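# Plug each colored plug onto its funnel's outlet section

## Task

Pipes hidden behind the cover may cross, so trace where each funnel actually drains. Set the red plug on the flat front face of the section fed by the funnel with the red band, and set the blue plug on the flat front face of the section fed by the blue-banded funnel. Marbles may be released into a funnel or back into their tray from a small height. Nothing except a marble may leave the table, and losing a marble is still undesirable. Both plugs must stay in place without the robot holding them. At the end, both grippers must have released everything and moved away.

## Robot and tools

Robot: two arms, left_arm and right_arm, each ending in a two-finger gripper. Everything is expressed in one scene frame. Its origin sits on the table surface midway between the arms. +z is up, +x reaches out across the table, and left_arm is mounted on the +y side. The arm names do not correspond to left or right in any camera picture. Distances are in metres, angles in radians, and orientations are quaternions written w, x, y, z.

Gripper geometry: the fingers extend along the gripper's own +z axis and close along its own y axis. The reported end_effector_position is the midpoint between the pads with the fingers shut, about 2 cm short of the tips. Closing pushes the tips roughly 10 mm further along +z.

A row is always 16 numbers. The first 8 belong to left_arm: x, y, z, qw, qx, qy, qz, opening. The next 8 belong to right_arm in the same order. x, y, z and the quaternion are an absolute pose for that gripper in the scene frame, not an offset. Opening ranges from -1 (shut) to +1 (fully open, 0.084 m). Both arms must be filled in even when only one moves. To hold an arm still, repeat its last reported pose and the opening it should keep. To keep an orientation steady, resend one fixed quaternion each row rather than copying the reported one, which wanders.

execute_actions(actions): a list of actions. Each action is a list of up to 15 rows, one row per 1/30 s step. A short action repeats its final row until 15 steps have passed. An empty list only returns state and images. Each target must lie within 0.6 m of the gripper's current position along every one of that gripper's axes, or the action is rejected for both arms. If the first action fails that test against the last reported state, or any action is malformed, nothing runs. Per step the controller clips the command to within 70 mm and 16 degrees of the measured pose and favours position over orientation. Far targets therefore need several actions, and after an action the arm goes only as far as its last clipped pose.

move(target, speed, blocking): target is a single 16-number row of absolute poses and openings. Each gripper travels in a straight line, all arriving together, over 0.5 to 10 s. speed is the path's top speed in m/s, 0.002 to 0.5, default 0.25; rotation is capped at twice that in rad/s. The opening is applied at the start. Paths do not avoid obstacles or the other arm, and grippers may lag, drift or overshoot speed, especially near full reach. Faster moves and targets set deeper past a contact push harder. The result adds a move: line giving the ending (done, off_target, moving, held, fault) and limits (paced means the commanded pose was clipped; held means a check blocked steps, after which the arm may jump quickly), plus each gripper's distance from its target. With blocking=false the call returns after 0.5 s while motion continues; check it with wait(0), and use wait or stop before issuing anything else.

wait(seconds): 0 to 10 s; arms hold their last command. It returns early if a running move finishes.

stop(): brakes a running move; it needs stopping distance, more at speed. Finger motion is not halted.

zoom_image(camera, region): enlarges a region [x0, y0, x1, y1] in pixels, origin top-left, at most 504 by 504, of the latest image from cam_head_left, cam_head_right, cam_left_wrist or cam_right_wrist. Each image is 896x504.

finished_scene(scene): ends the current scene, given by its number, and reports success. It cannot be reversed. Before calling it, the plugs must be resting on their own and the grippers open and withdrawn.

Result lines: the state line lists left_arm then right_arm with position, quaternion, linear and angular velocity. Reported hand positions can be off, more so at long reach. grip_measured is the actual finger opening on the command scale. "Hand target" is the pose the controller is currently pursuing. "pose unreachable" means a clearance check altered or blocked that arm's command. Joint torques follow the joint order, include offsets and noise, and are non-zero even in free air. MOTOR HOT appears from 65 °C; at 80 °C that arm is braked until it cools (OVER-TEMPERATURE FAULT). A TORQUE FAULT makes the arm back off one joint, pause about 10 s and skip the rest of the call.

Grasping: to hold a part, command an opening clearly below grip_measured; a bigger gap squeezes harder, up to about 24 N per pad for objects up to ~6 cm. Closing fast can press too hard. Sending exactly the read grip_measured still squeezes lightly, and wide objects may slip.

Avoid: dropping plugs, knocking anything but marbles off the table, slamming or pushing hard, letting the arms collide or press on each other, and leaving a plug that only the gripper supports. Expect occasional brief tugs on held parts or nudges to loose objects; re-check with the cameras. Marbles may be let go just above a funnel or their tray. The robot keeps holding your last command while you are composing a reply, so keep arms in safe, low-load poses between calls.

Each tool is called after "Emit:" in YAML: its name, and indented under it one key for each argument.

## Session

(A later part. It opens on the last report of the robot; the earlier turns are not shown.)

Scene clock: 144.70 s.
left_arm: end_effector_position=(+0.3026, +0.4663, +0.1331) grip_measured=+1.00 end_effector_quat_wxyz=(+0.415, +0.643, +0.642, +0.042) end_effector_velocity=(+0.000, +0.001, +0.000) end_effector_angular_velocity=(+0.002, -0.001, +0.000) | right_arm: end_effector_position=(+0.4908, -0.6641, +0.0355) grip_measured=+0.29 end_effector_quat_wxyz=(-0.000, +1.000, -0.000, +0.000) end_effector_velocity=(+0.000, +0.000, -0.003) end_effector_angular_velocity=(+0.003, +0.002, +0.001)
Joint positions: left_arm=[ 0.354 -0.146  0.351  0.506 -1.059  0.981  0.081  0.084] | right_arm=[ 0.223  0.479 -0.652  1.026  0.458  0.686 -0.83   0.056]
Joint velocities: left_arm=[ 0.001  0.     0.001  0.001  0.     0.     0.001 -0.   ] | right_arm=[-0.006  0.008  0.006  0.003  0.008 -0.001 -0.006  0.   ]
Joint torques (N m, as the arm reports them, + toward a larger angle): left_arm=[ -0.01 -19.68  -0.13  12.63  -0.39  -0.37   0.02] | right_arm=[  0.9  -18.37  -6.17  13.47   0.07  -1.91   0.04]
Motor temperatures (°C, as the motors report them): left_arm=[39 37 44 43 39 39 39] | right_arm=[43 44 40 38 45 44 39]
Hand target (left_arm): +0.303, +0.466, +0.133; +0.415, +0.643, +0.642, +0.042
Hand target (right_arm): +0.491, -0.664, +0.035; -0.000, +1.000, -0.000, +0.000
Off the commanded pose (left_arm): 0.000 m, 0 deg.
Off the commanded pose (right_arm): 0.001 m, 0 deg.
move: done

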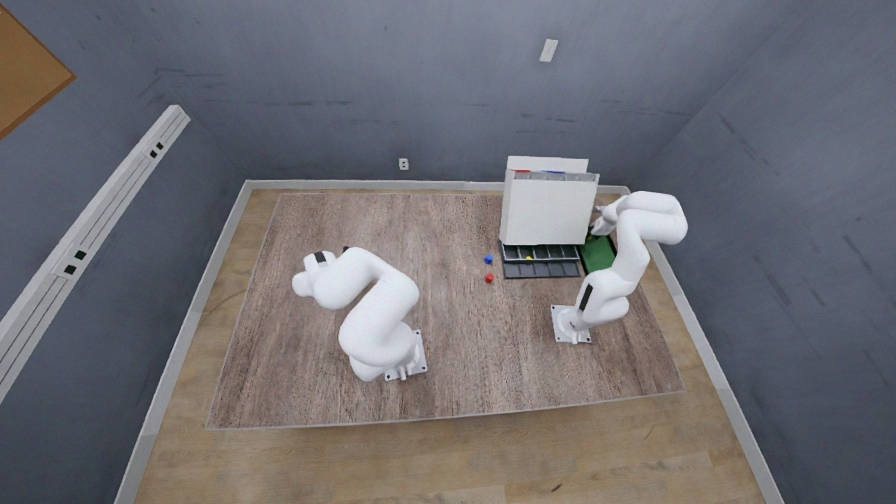

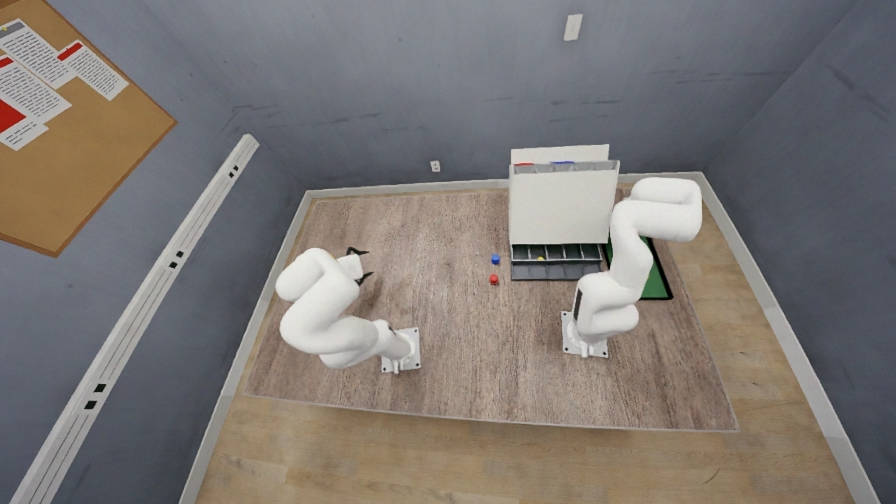

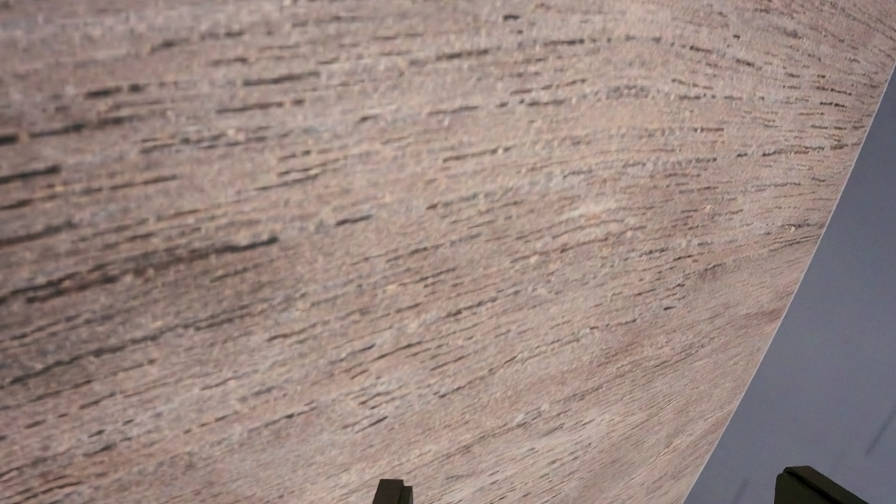

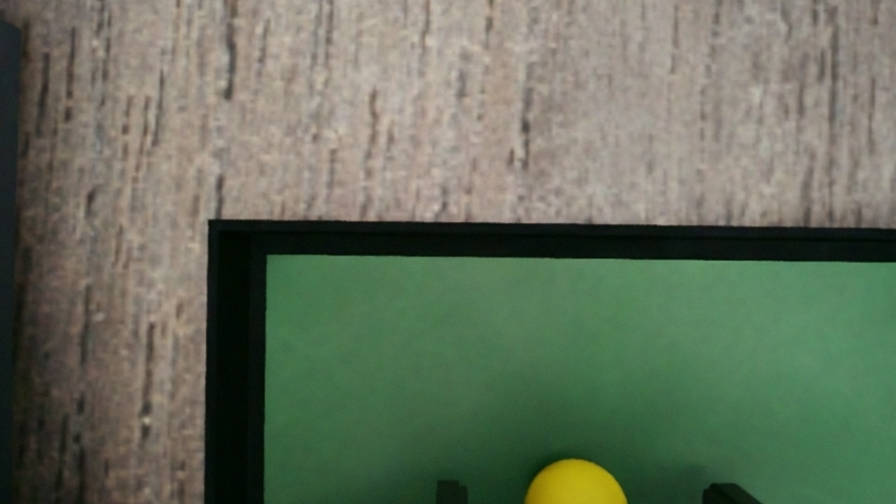

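Emit:
execute_actions:
  actions:
    - [[0.3026,0.4663,0.1331,0.415,0.643,0.642,0.042,1,0.495,-0.662,0.028,0,1,0,0,0.2],[0.3026,0.4663,0.1331,0.415,0.643,0.642,0.042,1,0.495,-0.662,0.028,0,1,0,0,0.1],[0.3026,0.4663,0.1331,0.415,0.643,0.642,0.042,1,0.495,-0.662,0.028,0,1,0,0,0.0],[0.3026,0.4663,0.1331,0.415,0.643,0.642,0.042,1,0.495,-0.662,0.028,0,1,0,0,-0.1],[0.3026,0.4663,0.1331,0.415,0.643,0.642,0.042,1,0.495,-0.662,0.028,0,1,0,0,-0.2],[0.3026,0.4663,0.1331,0.415,0.643,0.642,0.042,1,0.495,-0.662,0.028,0,1,0,0,-0.3]]
    - [[0.3026,0.4663,0.1331,0.415,0.643,0.642,0.042,1,0.495,-0.662,0.028,0,1,0,0,-0.7]]

Emit:
move:
  target: [0.3026,0.4663,0.1331,0.415,0.643,0.642,0.042,1,0.47,-0.64,0.40,0,0.991,0,0.13,-0.7]
  speed: 0.35

Emit:
move:
  target: [0.3026,0.4663,0.1331,0.415,0.643,0.642,0.042,1,0.645,-0.202,0.385,0,0.991,0,0.13,-0.7]
  speed: 0.35

Scene clock: 159.63 s.
left_arm: end_effector_position=(+0.3026, +0.4663, +0.1331) grip_measured=+1.00 end_effector_quat_wxyz=(+0.415, +0.643, +0.642, +0.042) end_effector_velocity=(+0.000, +0.000, +0.000) end_effector_angular_velocity=(+0.001, -0.000, -0.000) | right_arm: end_effector_position=(+0.4950, -0.6621, +0.0280) grip_measured=-0.47 end_effector_quat_wxyz=(+0.000, +1.000, -0.000, +0.000) end_effector_velocity=(-0.000, -0.001, +0.000) end_effector_angular_velocity=(-0.000, +0.000, -0.001)
Joint positions: left_arm=[ 0.354 -0.146  0.351  0.506 -1.059  0.981  0.081  0.084] | right_arm=[ 0.216  0.504 -0.636  1.038  0.475  0.677 -0.833  0.024]
Joint velocities: left_arm=[ 0.     0.    -0.     0.001  0.001 -0.    -0.     0.   ] | right_arm=[-0.001  0.    -0.001 -0.     0.     0.    -0.001 -0.   ]
Joint torques (N m, as the arm reports them, + toward a larger angle): left_arm=[ -0.61 -18.95  -0.95  12.98  -0.53  -0.53   0.2 ] | right_arm=[  1.18 -19.61  -6.6   13.24  -0.14  -1.37  -0.31]
Motor temperatures (°C, as the motors report them): left_arm=[39 37 44 43 39 39 39] | right_arm=[43 45 40 38 45 44 39]
Hand target (left_arm): +0.303, +0.466, +0.133; +0.415, +0.643, +0.642, +0.042
Hand target (right_arm): +0.495, -0.662, +0.028; +0.000, +1.000, -0.000, -0.000
Off the commanded pose (left_arm): 0.000 m, 0 deg.
Off the commanded pose (right_arm): 0.000 m, 0 deg.

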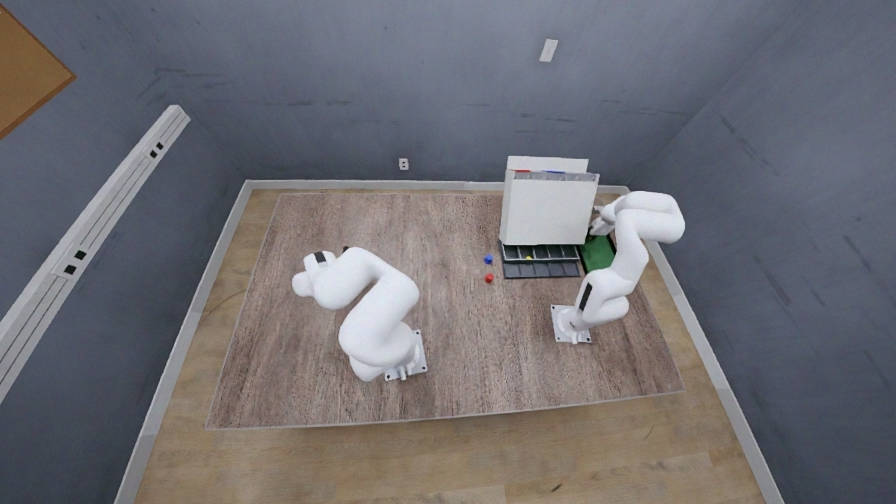

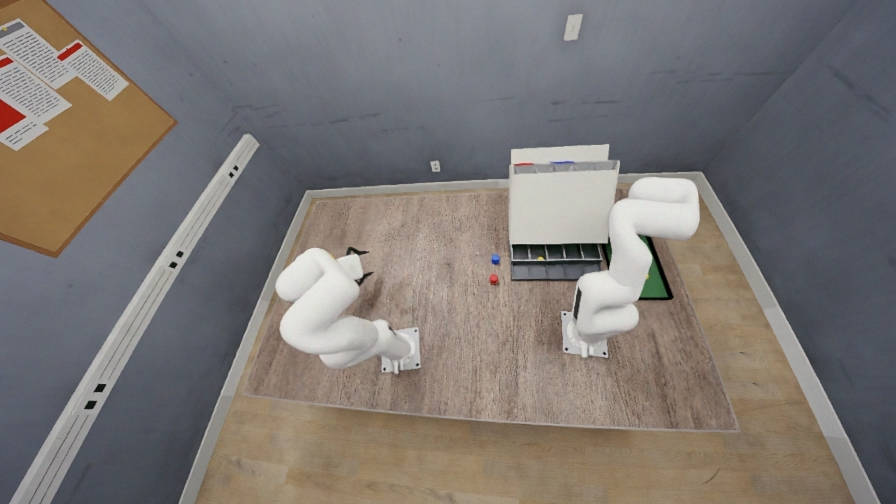

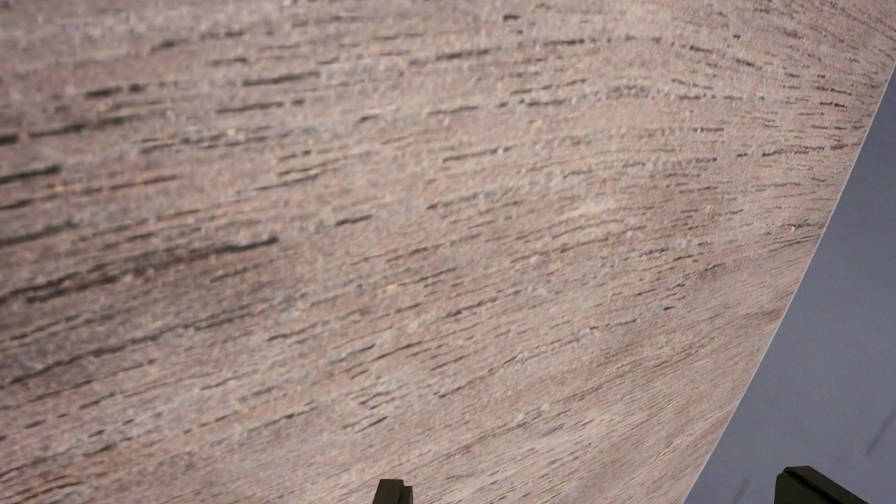

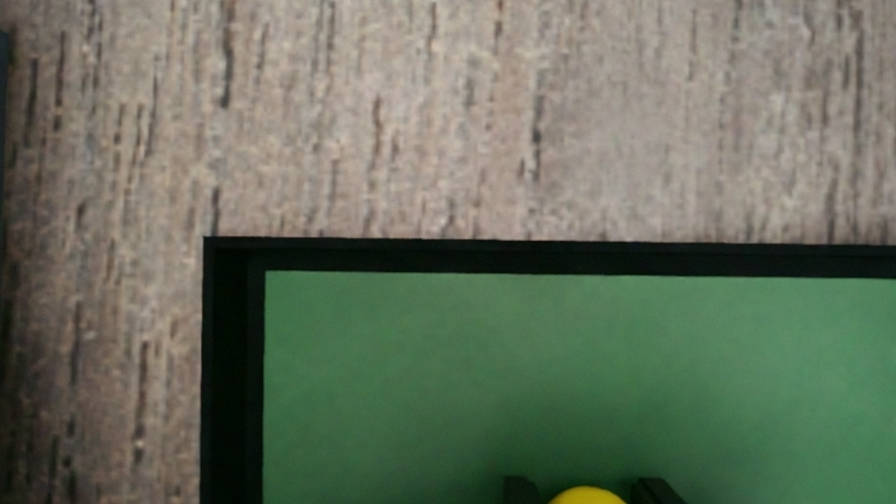

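Scene clock: 161.60 s.
left_arm: end_effector_position=(+0.3026, +0.4663, +0.1331) grip_measured=+1.00 end_effector_quat_wxyz=(+0.415, +0.643, +0.642, +0.042) end_effector_velocity=(-0.000, +0.000, -0.000) end_effector_angular_velocity=(+0.001, +0.001, +0.000) | right_arm: end_effector_position=(+0.4712, -0.6401, +0.3992) grip_measured=-0.47 end_effector_quat_wxyz=(+0.000, +0.992, +0.000, +0.129) end_effector_velocity=(+0.000, -0.000, +0.003) end_effector_angular_velocity=(-0.001, -0.001, +0.002)
Joint positions: left_arm=[ 0.354 -0.146  0.351  0.506 -1.059  0.981  0.081  0.084] | right_arm=[ 0.356 -0.274 -0.683  1.321 -0.07   1.297 -0.413  0.024]
Joint velocities: left_arm=[ 0.     0.    -0.     0.     0.001 -0.001 -0.001  0.   ] | right_arm=[ 0.001  0.001 -0.001  0.008  0.001  0.006 -0.002  0.   ]
Joint torques (N m, as the arm reports them, + toward a larger angle): left_arm=[  0.46 -19.63  -0.35  12.98   0.06  -0.19   0.03] | right_arm=[ 0.75 -7.57  3.64 17.49 -0.43 -2.1  -0.06]
Motor temperatures (°C, as the motors report them): left_arm=[39 37 44 43 39 39 39] | right_arm=[43 45 40 38 45 44 39]
Hand target (left_arm): +0.303, +0.466, +0.133; +0.415, +0.643, +0.642, +0.042
Hand target (right_arm): +0.471, -0.640, +0.400; +0.000, +0.992, +0.000, +0.130
Off the commanded pose (left_arm): 0.000 m, 0 deg.
Off the commanded pose (right_arm): 0.001 m, 0 deg.
move: done; limits=paced

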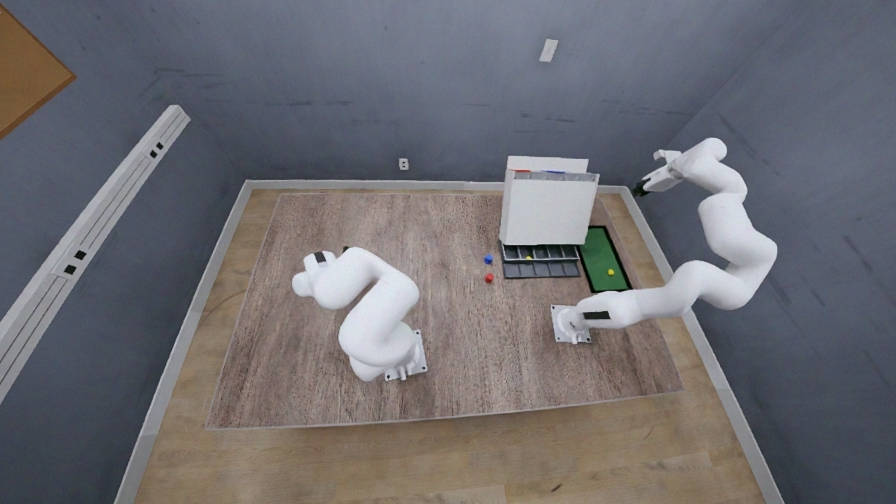

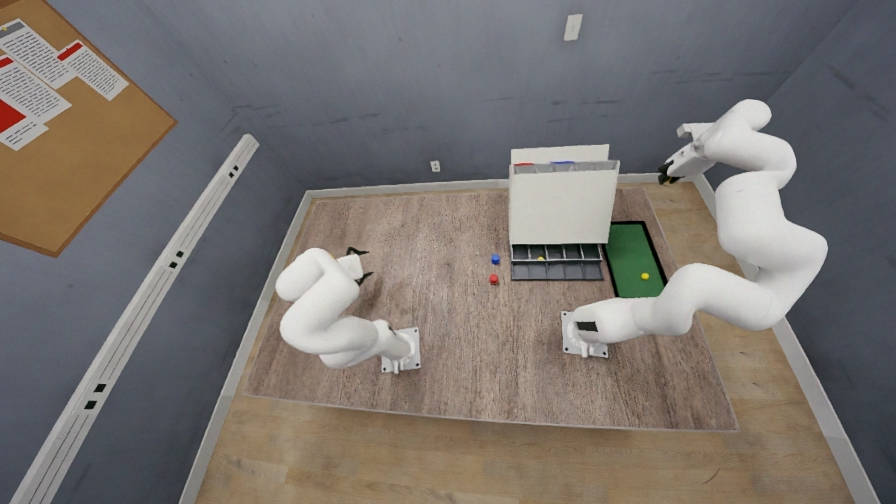

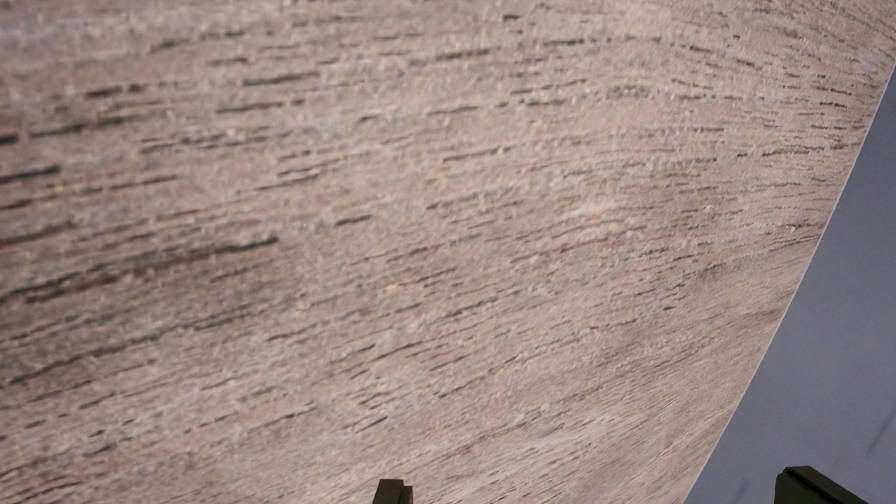

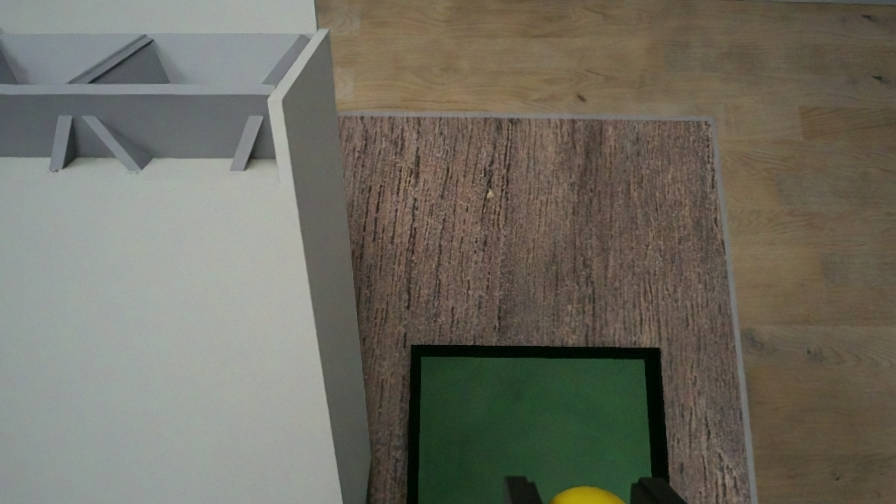

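Scene clock: 163.77 s.
left_arm: end_effector_position=(+0.3026, +0.4663, +0.1331) grip_measured=+1.00 end_effector_quat_wxyz=(+0.415, +0.643, +0.642, +0.042) end_effector_velocity=(+0.000, -0.000, +0.000) end_effector_angular_velocity=(+0.001, +0.001, -0.001) | right_arm: end_effector_position=(+0.6442, -0.2028, +0.3845) grip_measured=-0.47 end_effector_quat_wxyz=(+0.002, +0.991, -0.000, +0.131) end_effector_velocity=(+0.002, +0.001, +0.001) end_effector_angular_velocity=(-0.004, +0.011, -0.001)
Joint positions: left_arm=[ 0.354 -0.146  0.351  0.506 -1.059  0.981  0.081  0.084] | right_arm=[ 0.653  0.368 -0.228  1.959 -0.013  1.354  0.358  0.024]
Joint velocities: left_arm=[-0.001  0.    -0.     0.001  0.001 -0.001 -0.001  0.   ] | right_arm=[-0.004  0.024  0.     0.041  0.005  0.029 -0.002 -0.   ]
Joint torques (N m, as the arm reports them, + toward a larger angle): left_arm=[ -0.22 -19.26  -0.41  12.95  -0.34  -0.37  -0.05] | right_arm=[  0.35 -24.46  -2.14  17.35  -0.68  -2.1   -0.08]
Motor temperatures (°C, as the motors report them): left_arm=[39 37 44 43 39 39 39] | right_arm=[43 45 40 38 45 44 39]
Hand target (left_arm): +0.303, +0.466, +0.133; +0.415, +0.643, +0.642, +0.042
Hand target (right_arm): +0.644, -0.202, +0.384; +0.002, +0.991, -0.000, +0.130
Off the commanded pose (left_arm): 0.000 m, 0 deg.
Off the commanded pose (right_arm): 0.001 m, 0 deg.
move: done; limits=paced

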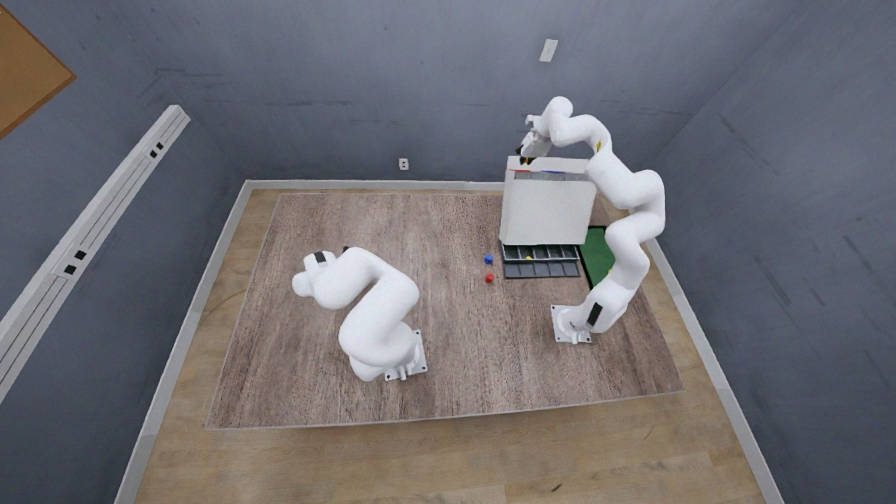

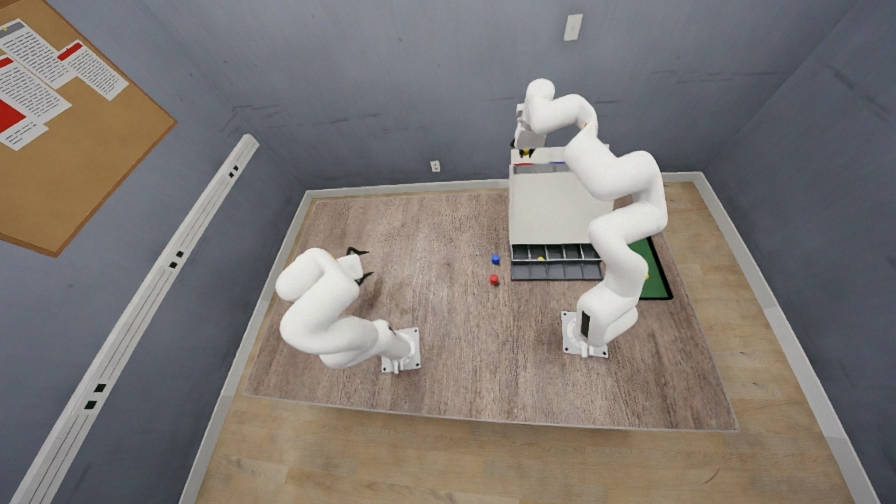

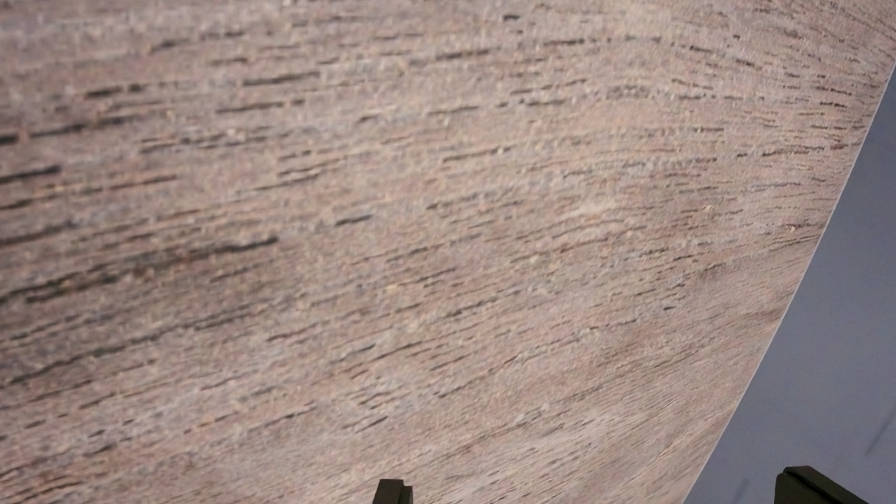

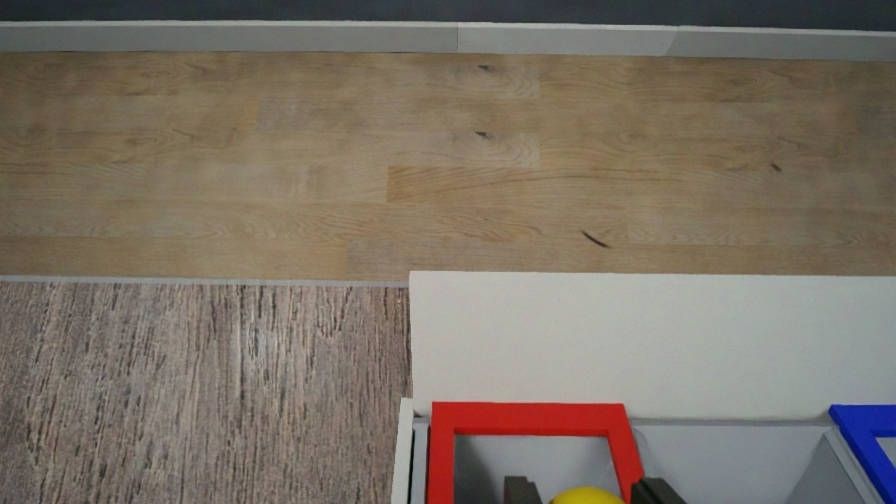

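Emit:
execute_actions:
  actions:
    - [[0.3026,0.4663,0.1331,0.415,0.643,0.642,0.042,1,0.645,-0.200,0.376,0,0.991,0,0.13,-0.7],[0.3026,0.4663,0.1331,0.415,0.643,0.642,0.042,1,0.645,-0.200,0.376,0,0.991,0,0.13,-0.7],[0.3026,0.4663,0.1331,0.415,0.643,0.642,0.042,1,0.645,-0.200,0.376,0,0.991,0,0.13,-0.7],[0.3026,0.4663,0.1331,0.415,0.643,0.642,0.042,1,0.645,-0.200,0.376,0,0.991,0,0.13,-0.7],[0.3026,0.4663,0.1331,0.415,0.643,0.642,0.042,1,0.645,-0.200,0.376,0,0.991,0,0.13,-0.7],[0.3026,0.4663,0.1331,0.415,0.643,0.642,0.042,1,0.645,-0.200,0.376,0,0.991,0,0.13,-0.7],[0.3026,0.4663,0.1331,0.415,0.643,0.642,0.042,1,0.645,-0.200,0.376,0,0.991,0,0.13,-0.7],[0.3026,0.4663,0.1331,0.415,0.643,0.642,0.042,1,0.645,-0.200,0.376,0,0.991,0,0.13,-0.7],[0.3026,0.4663,0.1331,0.415,0.643,0.642,0.042,1,0.645,-0.200,0.376,0,0.991,0,0.13,0.3]]
    - [[0.3026,0.4663,0.1331,0.415,0.643,0.642,0.042,1,0.645,-0.200,0.376,0,0.991,0,0.13,0.3],[0.3026,0.4663,0.1331,0.415,0.643,0.642,0.042,1,0.645,-0.200,0.376,0,0.991,0,0.13,0.3],[0.3026,0.4663,0.1331,0.415,0.643,0.642,0.042,1,0.645,-0.200,0.376,0,0.991,0,0.13,0.3],[0.3026,0.4663,0.1331,0.415,0.643,0.642,0.042,1,0.64,-0.200,0.382,0,0.991,0,0.13,0.3],[0.3026,0.4663,0.1331,0.415,0.643,0.642,0.042,1,0.63,-0.200,0.388,0,0.991,0,0.13,0.3],[0.3026,0.4663,0.1331,0.415,0.643,0.642,0.042,1,0.62,-0.200,0.392,0,0.991,0,0.13,0.3],[0.3026,0.4663,0.1331,0.415,0.643,0.642,0.042,1,0.61,-0.200,0.395,0,0.991,0,0.13,0.3],[0.3026,0.4663,0.1331,0.415,0.643,0.642,0.042,1,0.60,-0.200,0.395,0,0.991,0,0.13,0.3],[0.3026,0.4663,0.1331,0.415,0.643,0.642,0.042,1,0.59,-0.200,0.395,0,0.991,0,0.13,0.3],[0.3026,0.4663,0.1331,0.415,0.643,0.642,0.042,1,0.58,-0.200,0.395,0,0.991,0,0.13,0.3]]

Emit:
move:
  target: [0.3026,0.4663,0.1331,0.415,0.643,0.642,0.042,1,0.27,-0.11,0.18,0,1,0,0,0.5]
  speed: 0.35

Scene clock: 183.83 s.
left_arm: end_effector_position=(+0.3026, +0.4663, +0.1331) grip_measured=+1.00 end_effector_quat_wxyz=(+0.415, +0.643, +0.642, +0.042) end_effector_velocity=(-0.000, +0.000, +0.000) end_effector_angular_velocity=(-0.001, -0.000, +0.001) | right_arm: end_effector_position=(+0.5940, -0.1988, +0.3943) grip_measured=+0.29 end_effector_quat_wxyz=(+0.001, +0.992, +0.002, +0.124) end_effector_velocity=(-0.127, +0.002, +0.013) end_effector_angular_velocity=(+0.001, -0.013, +0.010)
Joint positions: left_arm=[ 0.354 -0.146  0.351  0.506 -1.059  0.981  0.081  0.084] | right_arm=[ 0.71   0.201 -0.213  1.767 -0.06   1.343  0.415  0.056]
Joint velocities: left_arm=[ 0.001 -0.     0.    -0.     0.     0.001 -0.    -0.   ] | right_arm=[ 0.139 -0.462  0.048 -0.56  -0.147 -0.106  0.169  0.   ]
Joint torques (N m, as the arm reports them, + toward a larger angle): left_arm=[  0.22 -18.88  -0.58  12.79   0.02  -0.27   0.27] | right_arm=[ -0.55 -16.68  -2.22  17.47  -0.7   -2.53  -0.32]
Motor temperatures (°C, as the motors report them): left_arm=[39 37 44 43 39 39 39] | right_arm=[43 45 40 38 45 44 39]
Hand target (left_arm): +0.303, +0.466, +0.133; +0.415, +0.643, +0.642, +0.042
Hand target (right_arm): +0.581, -0.200, +0.394; +0.001, +0.992, +0.001, +0.127
Off the commanded pose (left_arm): 0.000 m, 0 deg.
Off the commanded pose (right_arm): 0.014 m, 1 deg.

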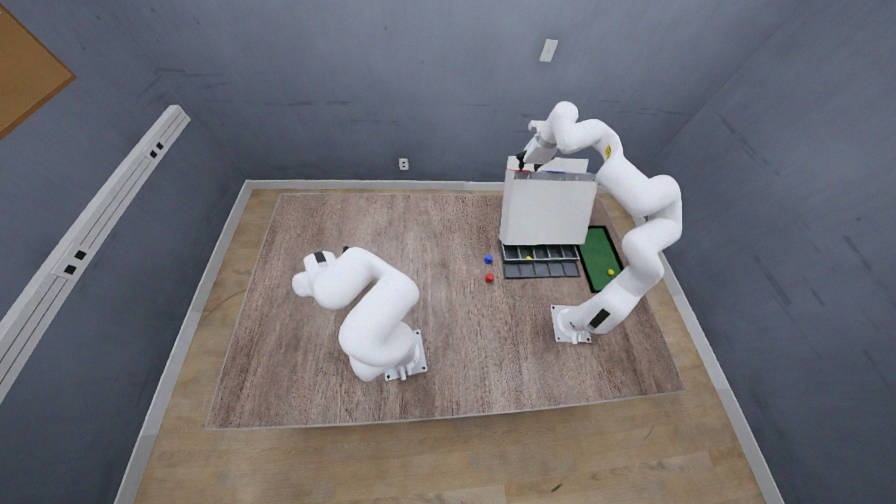

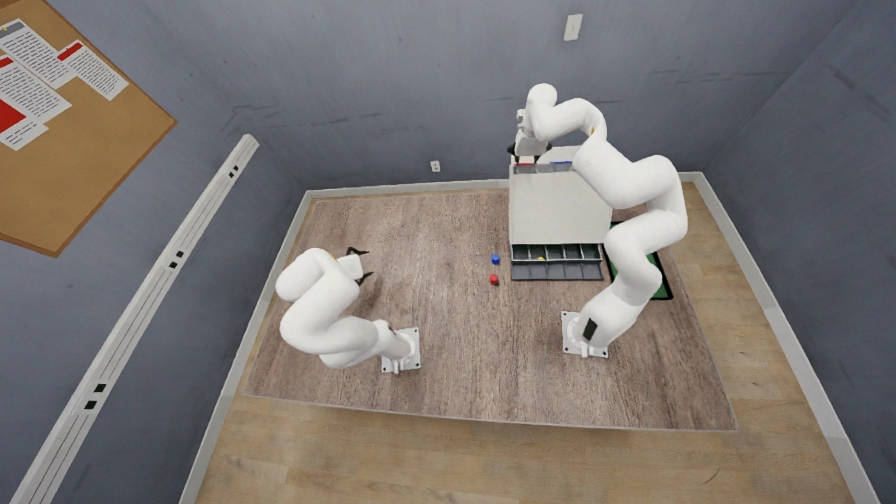

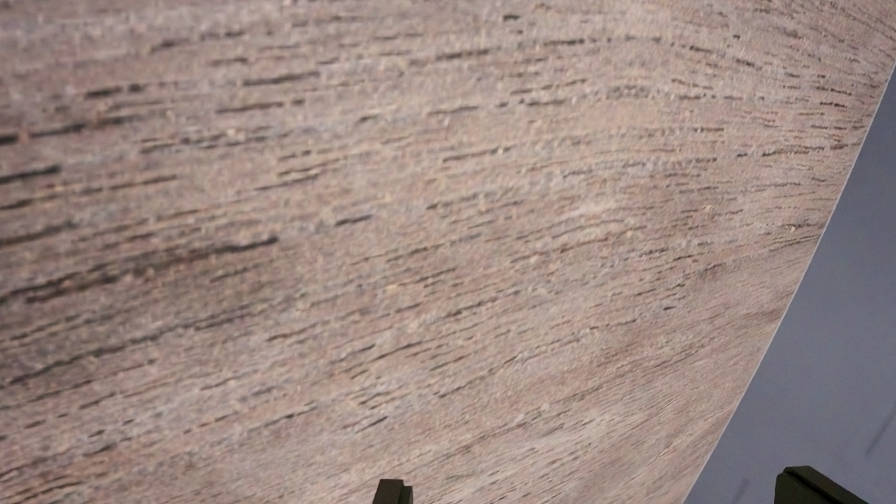

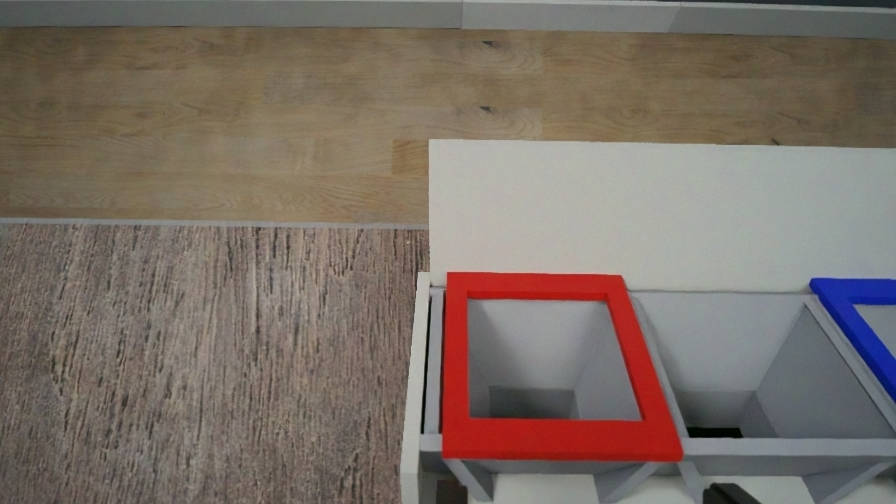

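Scene clock: 185.77 s.
left_arm: end_effector_position=(+0.3026, +0.4663, +0.1331) grip_measured=+1.00 end_effector_quat_wxyz=(+0.415, +0.643, +0.642, +0.042) end_effector_velocity=(+0.000, -0.000, -0.000) end_effector_angular_velocity=(+0.000, +0.001, -0.001) | right_arm: end_effector_position=(+0.2699, -0.1114, +0.1810) grip_measured=+0.49 end_effector_quat_wxyz=(+0.001, +1.000, -0.000, +0.001) end_effector_velocity=(-0.002, +0.000, -0.002) end_effector_angular_velocity=(-0.002, +0.001, +0.003)
Joint positions: left_arm=[ 0.354 -0.146  0.351  0.506 -1.059  0.981  0.081  0.084] | right_arm=[ 0.991 -0.262  0.069  0.705  0.019  0.966  0.954  0.065]
Joint velocities: left_arm=[-0.001 -0.    -0.    -0.     0.    -0.001 -0.001 -0.   ] | right_arm=[ 0.003  0.001  0.003 -0.004  0.001 -0.003  0.002 -0.   ]
Joint torques (N m, as the arm reports them, + toward a larger angle): left_arm=[ -0.07 -18.87  -0.02  13.17  -0.17  -0.5   -0.29] | right_arm=[  1.12 -10.55  -0.42  16.92  -0.4   -1.68  -0.14]
Motor temperatures (°C, as the motors report them): left_arm=[39 37 44 43 39 39 39] | right_arm=[43 45 40 39 45 44 39]
Hand target (left_arm): +0.303, +0.466, +0.133; +0.415, +0.643, +0.642, +0.042
Hand target (right_arm): +0.270, -0.111, +0.181; +0.001, +1.000, +0.000, +0.001
Off the commanded pose (left_arm): 0.000 m, 0 deg.
Off the commanded pose (right_arm): 0.002 m, 0 deg.
move: done; limits=paced

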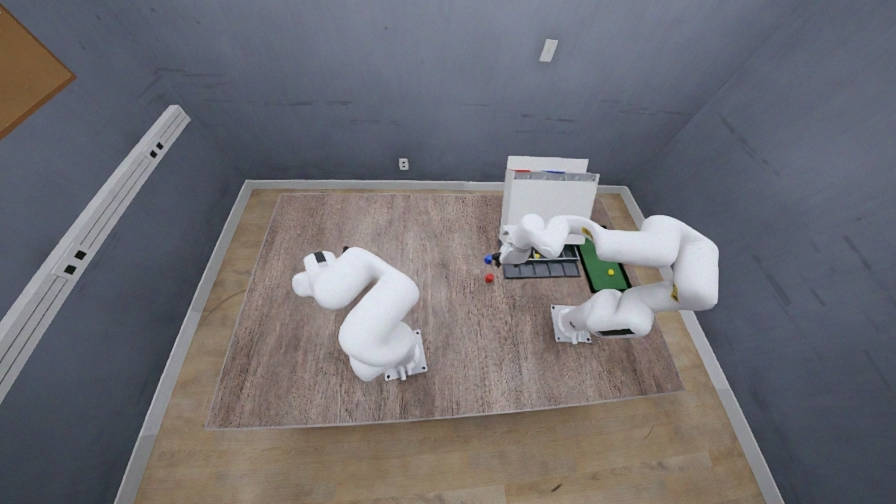

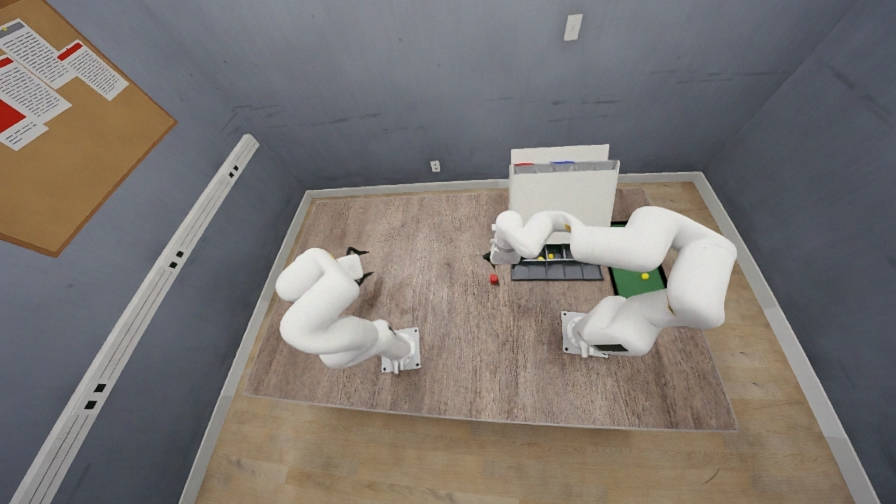

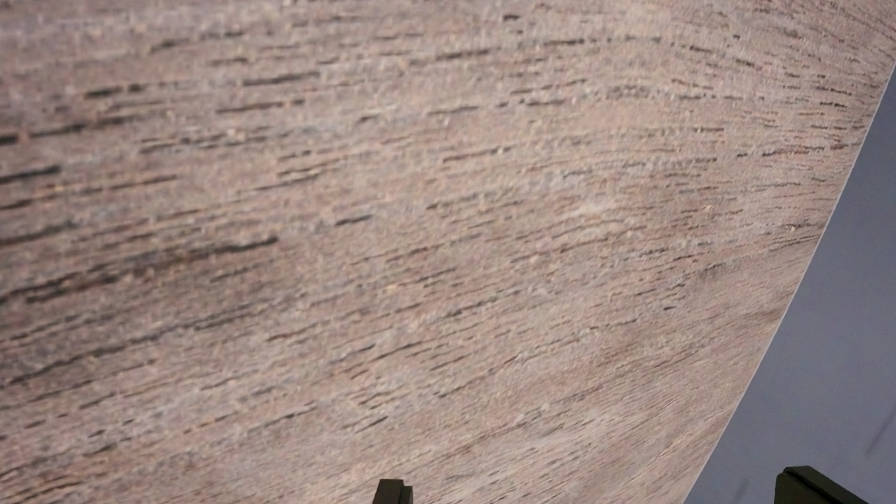

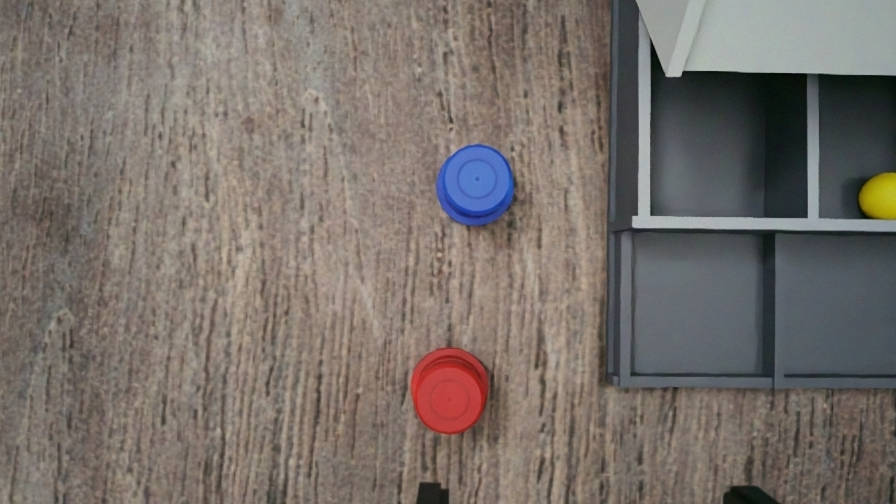

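Emit:
move:
  target: [0.3026,0.4663,0.1331,0.415,0.643,0.642,0.042,1,0.272,-0.08,0.075,0,1,0,0,0.5]
  speed: 0.3

Emit:
zoom_image:
  camera: "cam_head_left"
  region: [460, 230, 600, 300]

Scene clock: 199.10 s.
left_arm: end_effector_position=(+0.3026, +0.4663, +0.1331) grip_measured=+1.00 end_effector_quat_wxyz=(+0.415, +0.643, +0.642, +0.042) end_effector_velocity=(-0.000, +0.000, -0.001) end_effector_angular_velocity=(+0.001, +0.001, -0.000) | right_arm: end_effector_position=(+0.2718, -0.0804, +0.0753) grip_measured=+0.49 end_effector_quat_wxyz=(-0.000, +1.000, -0.000, +0.000) end_effector_velocity=(+0.000, +0.001, -0.002) end_effector_angular_velocity=(-0.002, +0.001, -0.002)
Joint positions: left_arm=[ 0.354 -0.146  0.351  0.506 -1.059  0.981  0.081  0.084] | right_arm=[ 1.006  0.037  0.096  0.667 -0.007  0.63   1.013  0.065]
Joint velocities: left_arm=[-0.    -0.     0.    -0.001  0.001 -0.002 -0.    -0.   ] | right_arm=[ 0.     0.009  0.001  0.003 -0.002 -0.005  0.004  0.   ]
Joint torques (N m, as the arm reports them, + toward a larger angle): left_arm=[ -0.62 -19.25  -0.42  13.08  -0.19  -0.53   0.23] | right_arm=[  1.35 -15.58   0.09  13.95  -0.29  -1.54  -0.05]
Motor temperatures (°C, as the motors report them): left_arm=[39 37 44 43 39 39 39] | right_arm=[43 45 40 39 45 44 39]
Hand target (left_arm): +0.303, +0.466, +0.133; +0.415, +0.643, +0.642, +0.042
Hand target (right_arm): +0.272, -0.080, +0.075; +0.000, +1.000, +0.000, +0.000
Off the commanded pose (left_arm): 0.000 m, 0 deg.
Off the commanded pose (right_arm): 0.001 m, 0 deg.
move: done

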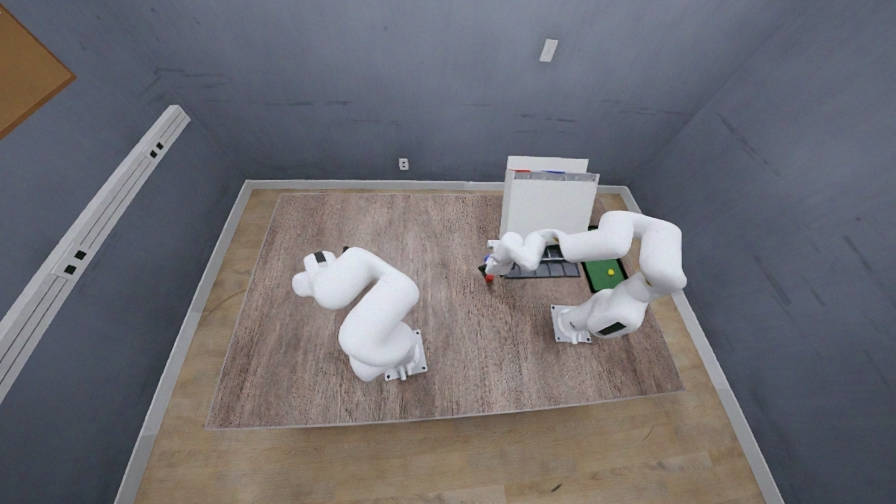

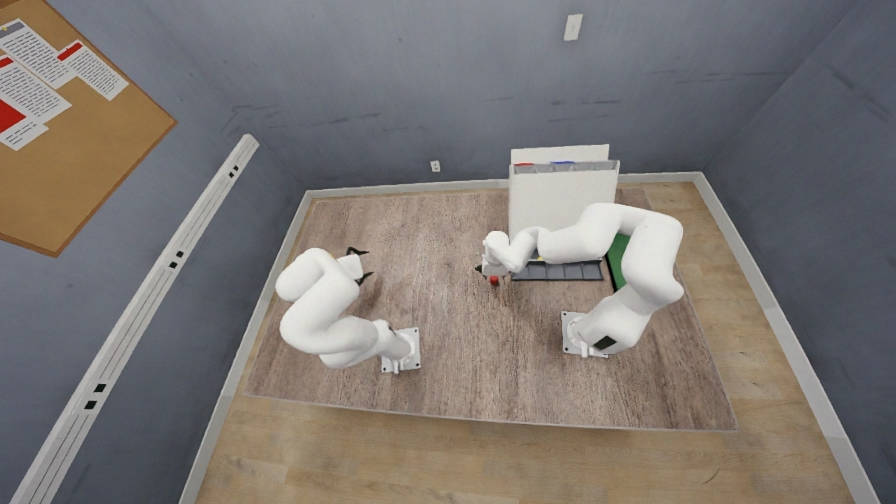

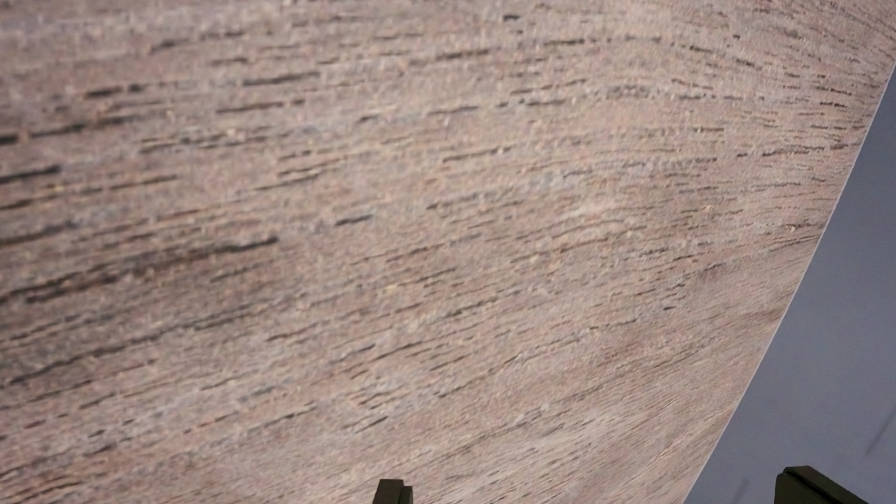

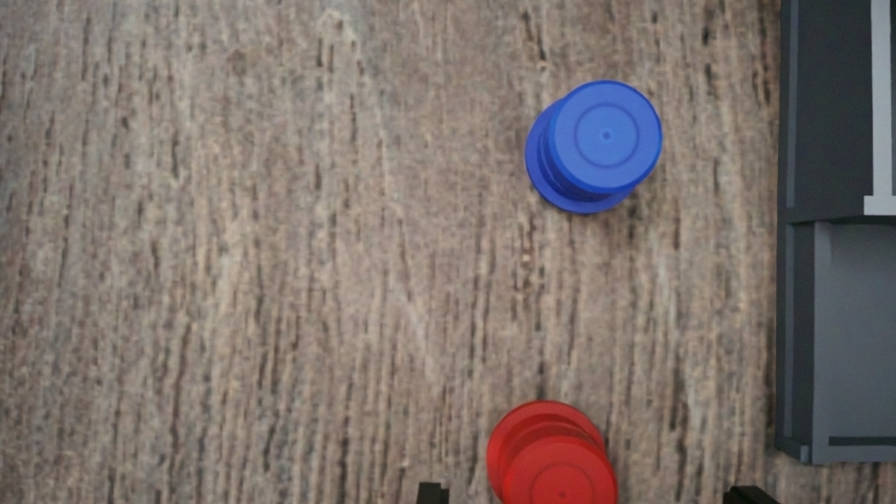

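Region (460, 230, 600, 300) of cam_head_left's 896x504 image, scaled by 3.600, with more detail than that image has.

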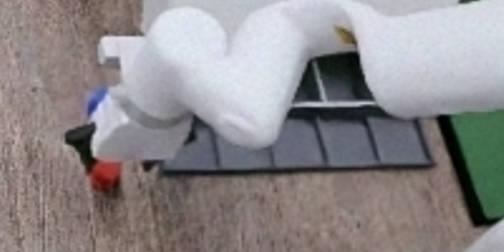

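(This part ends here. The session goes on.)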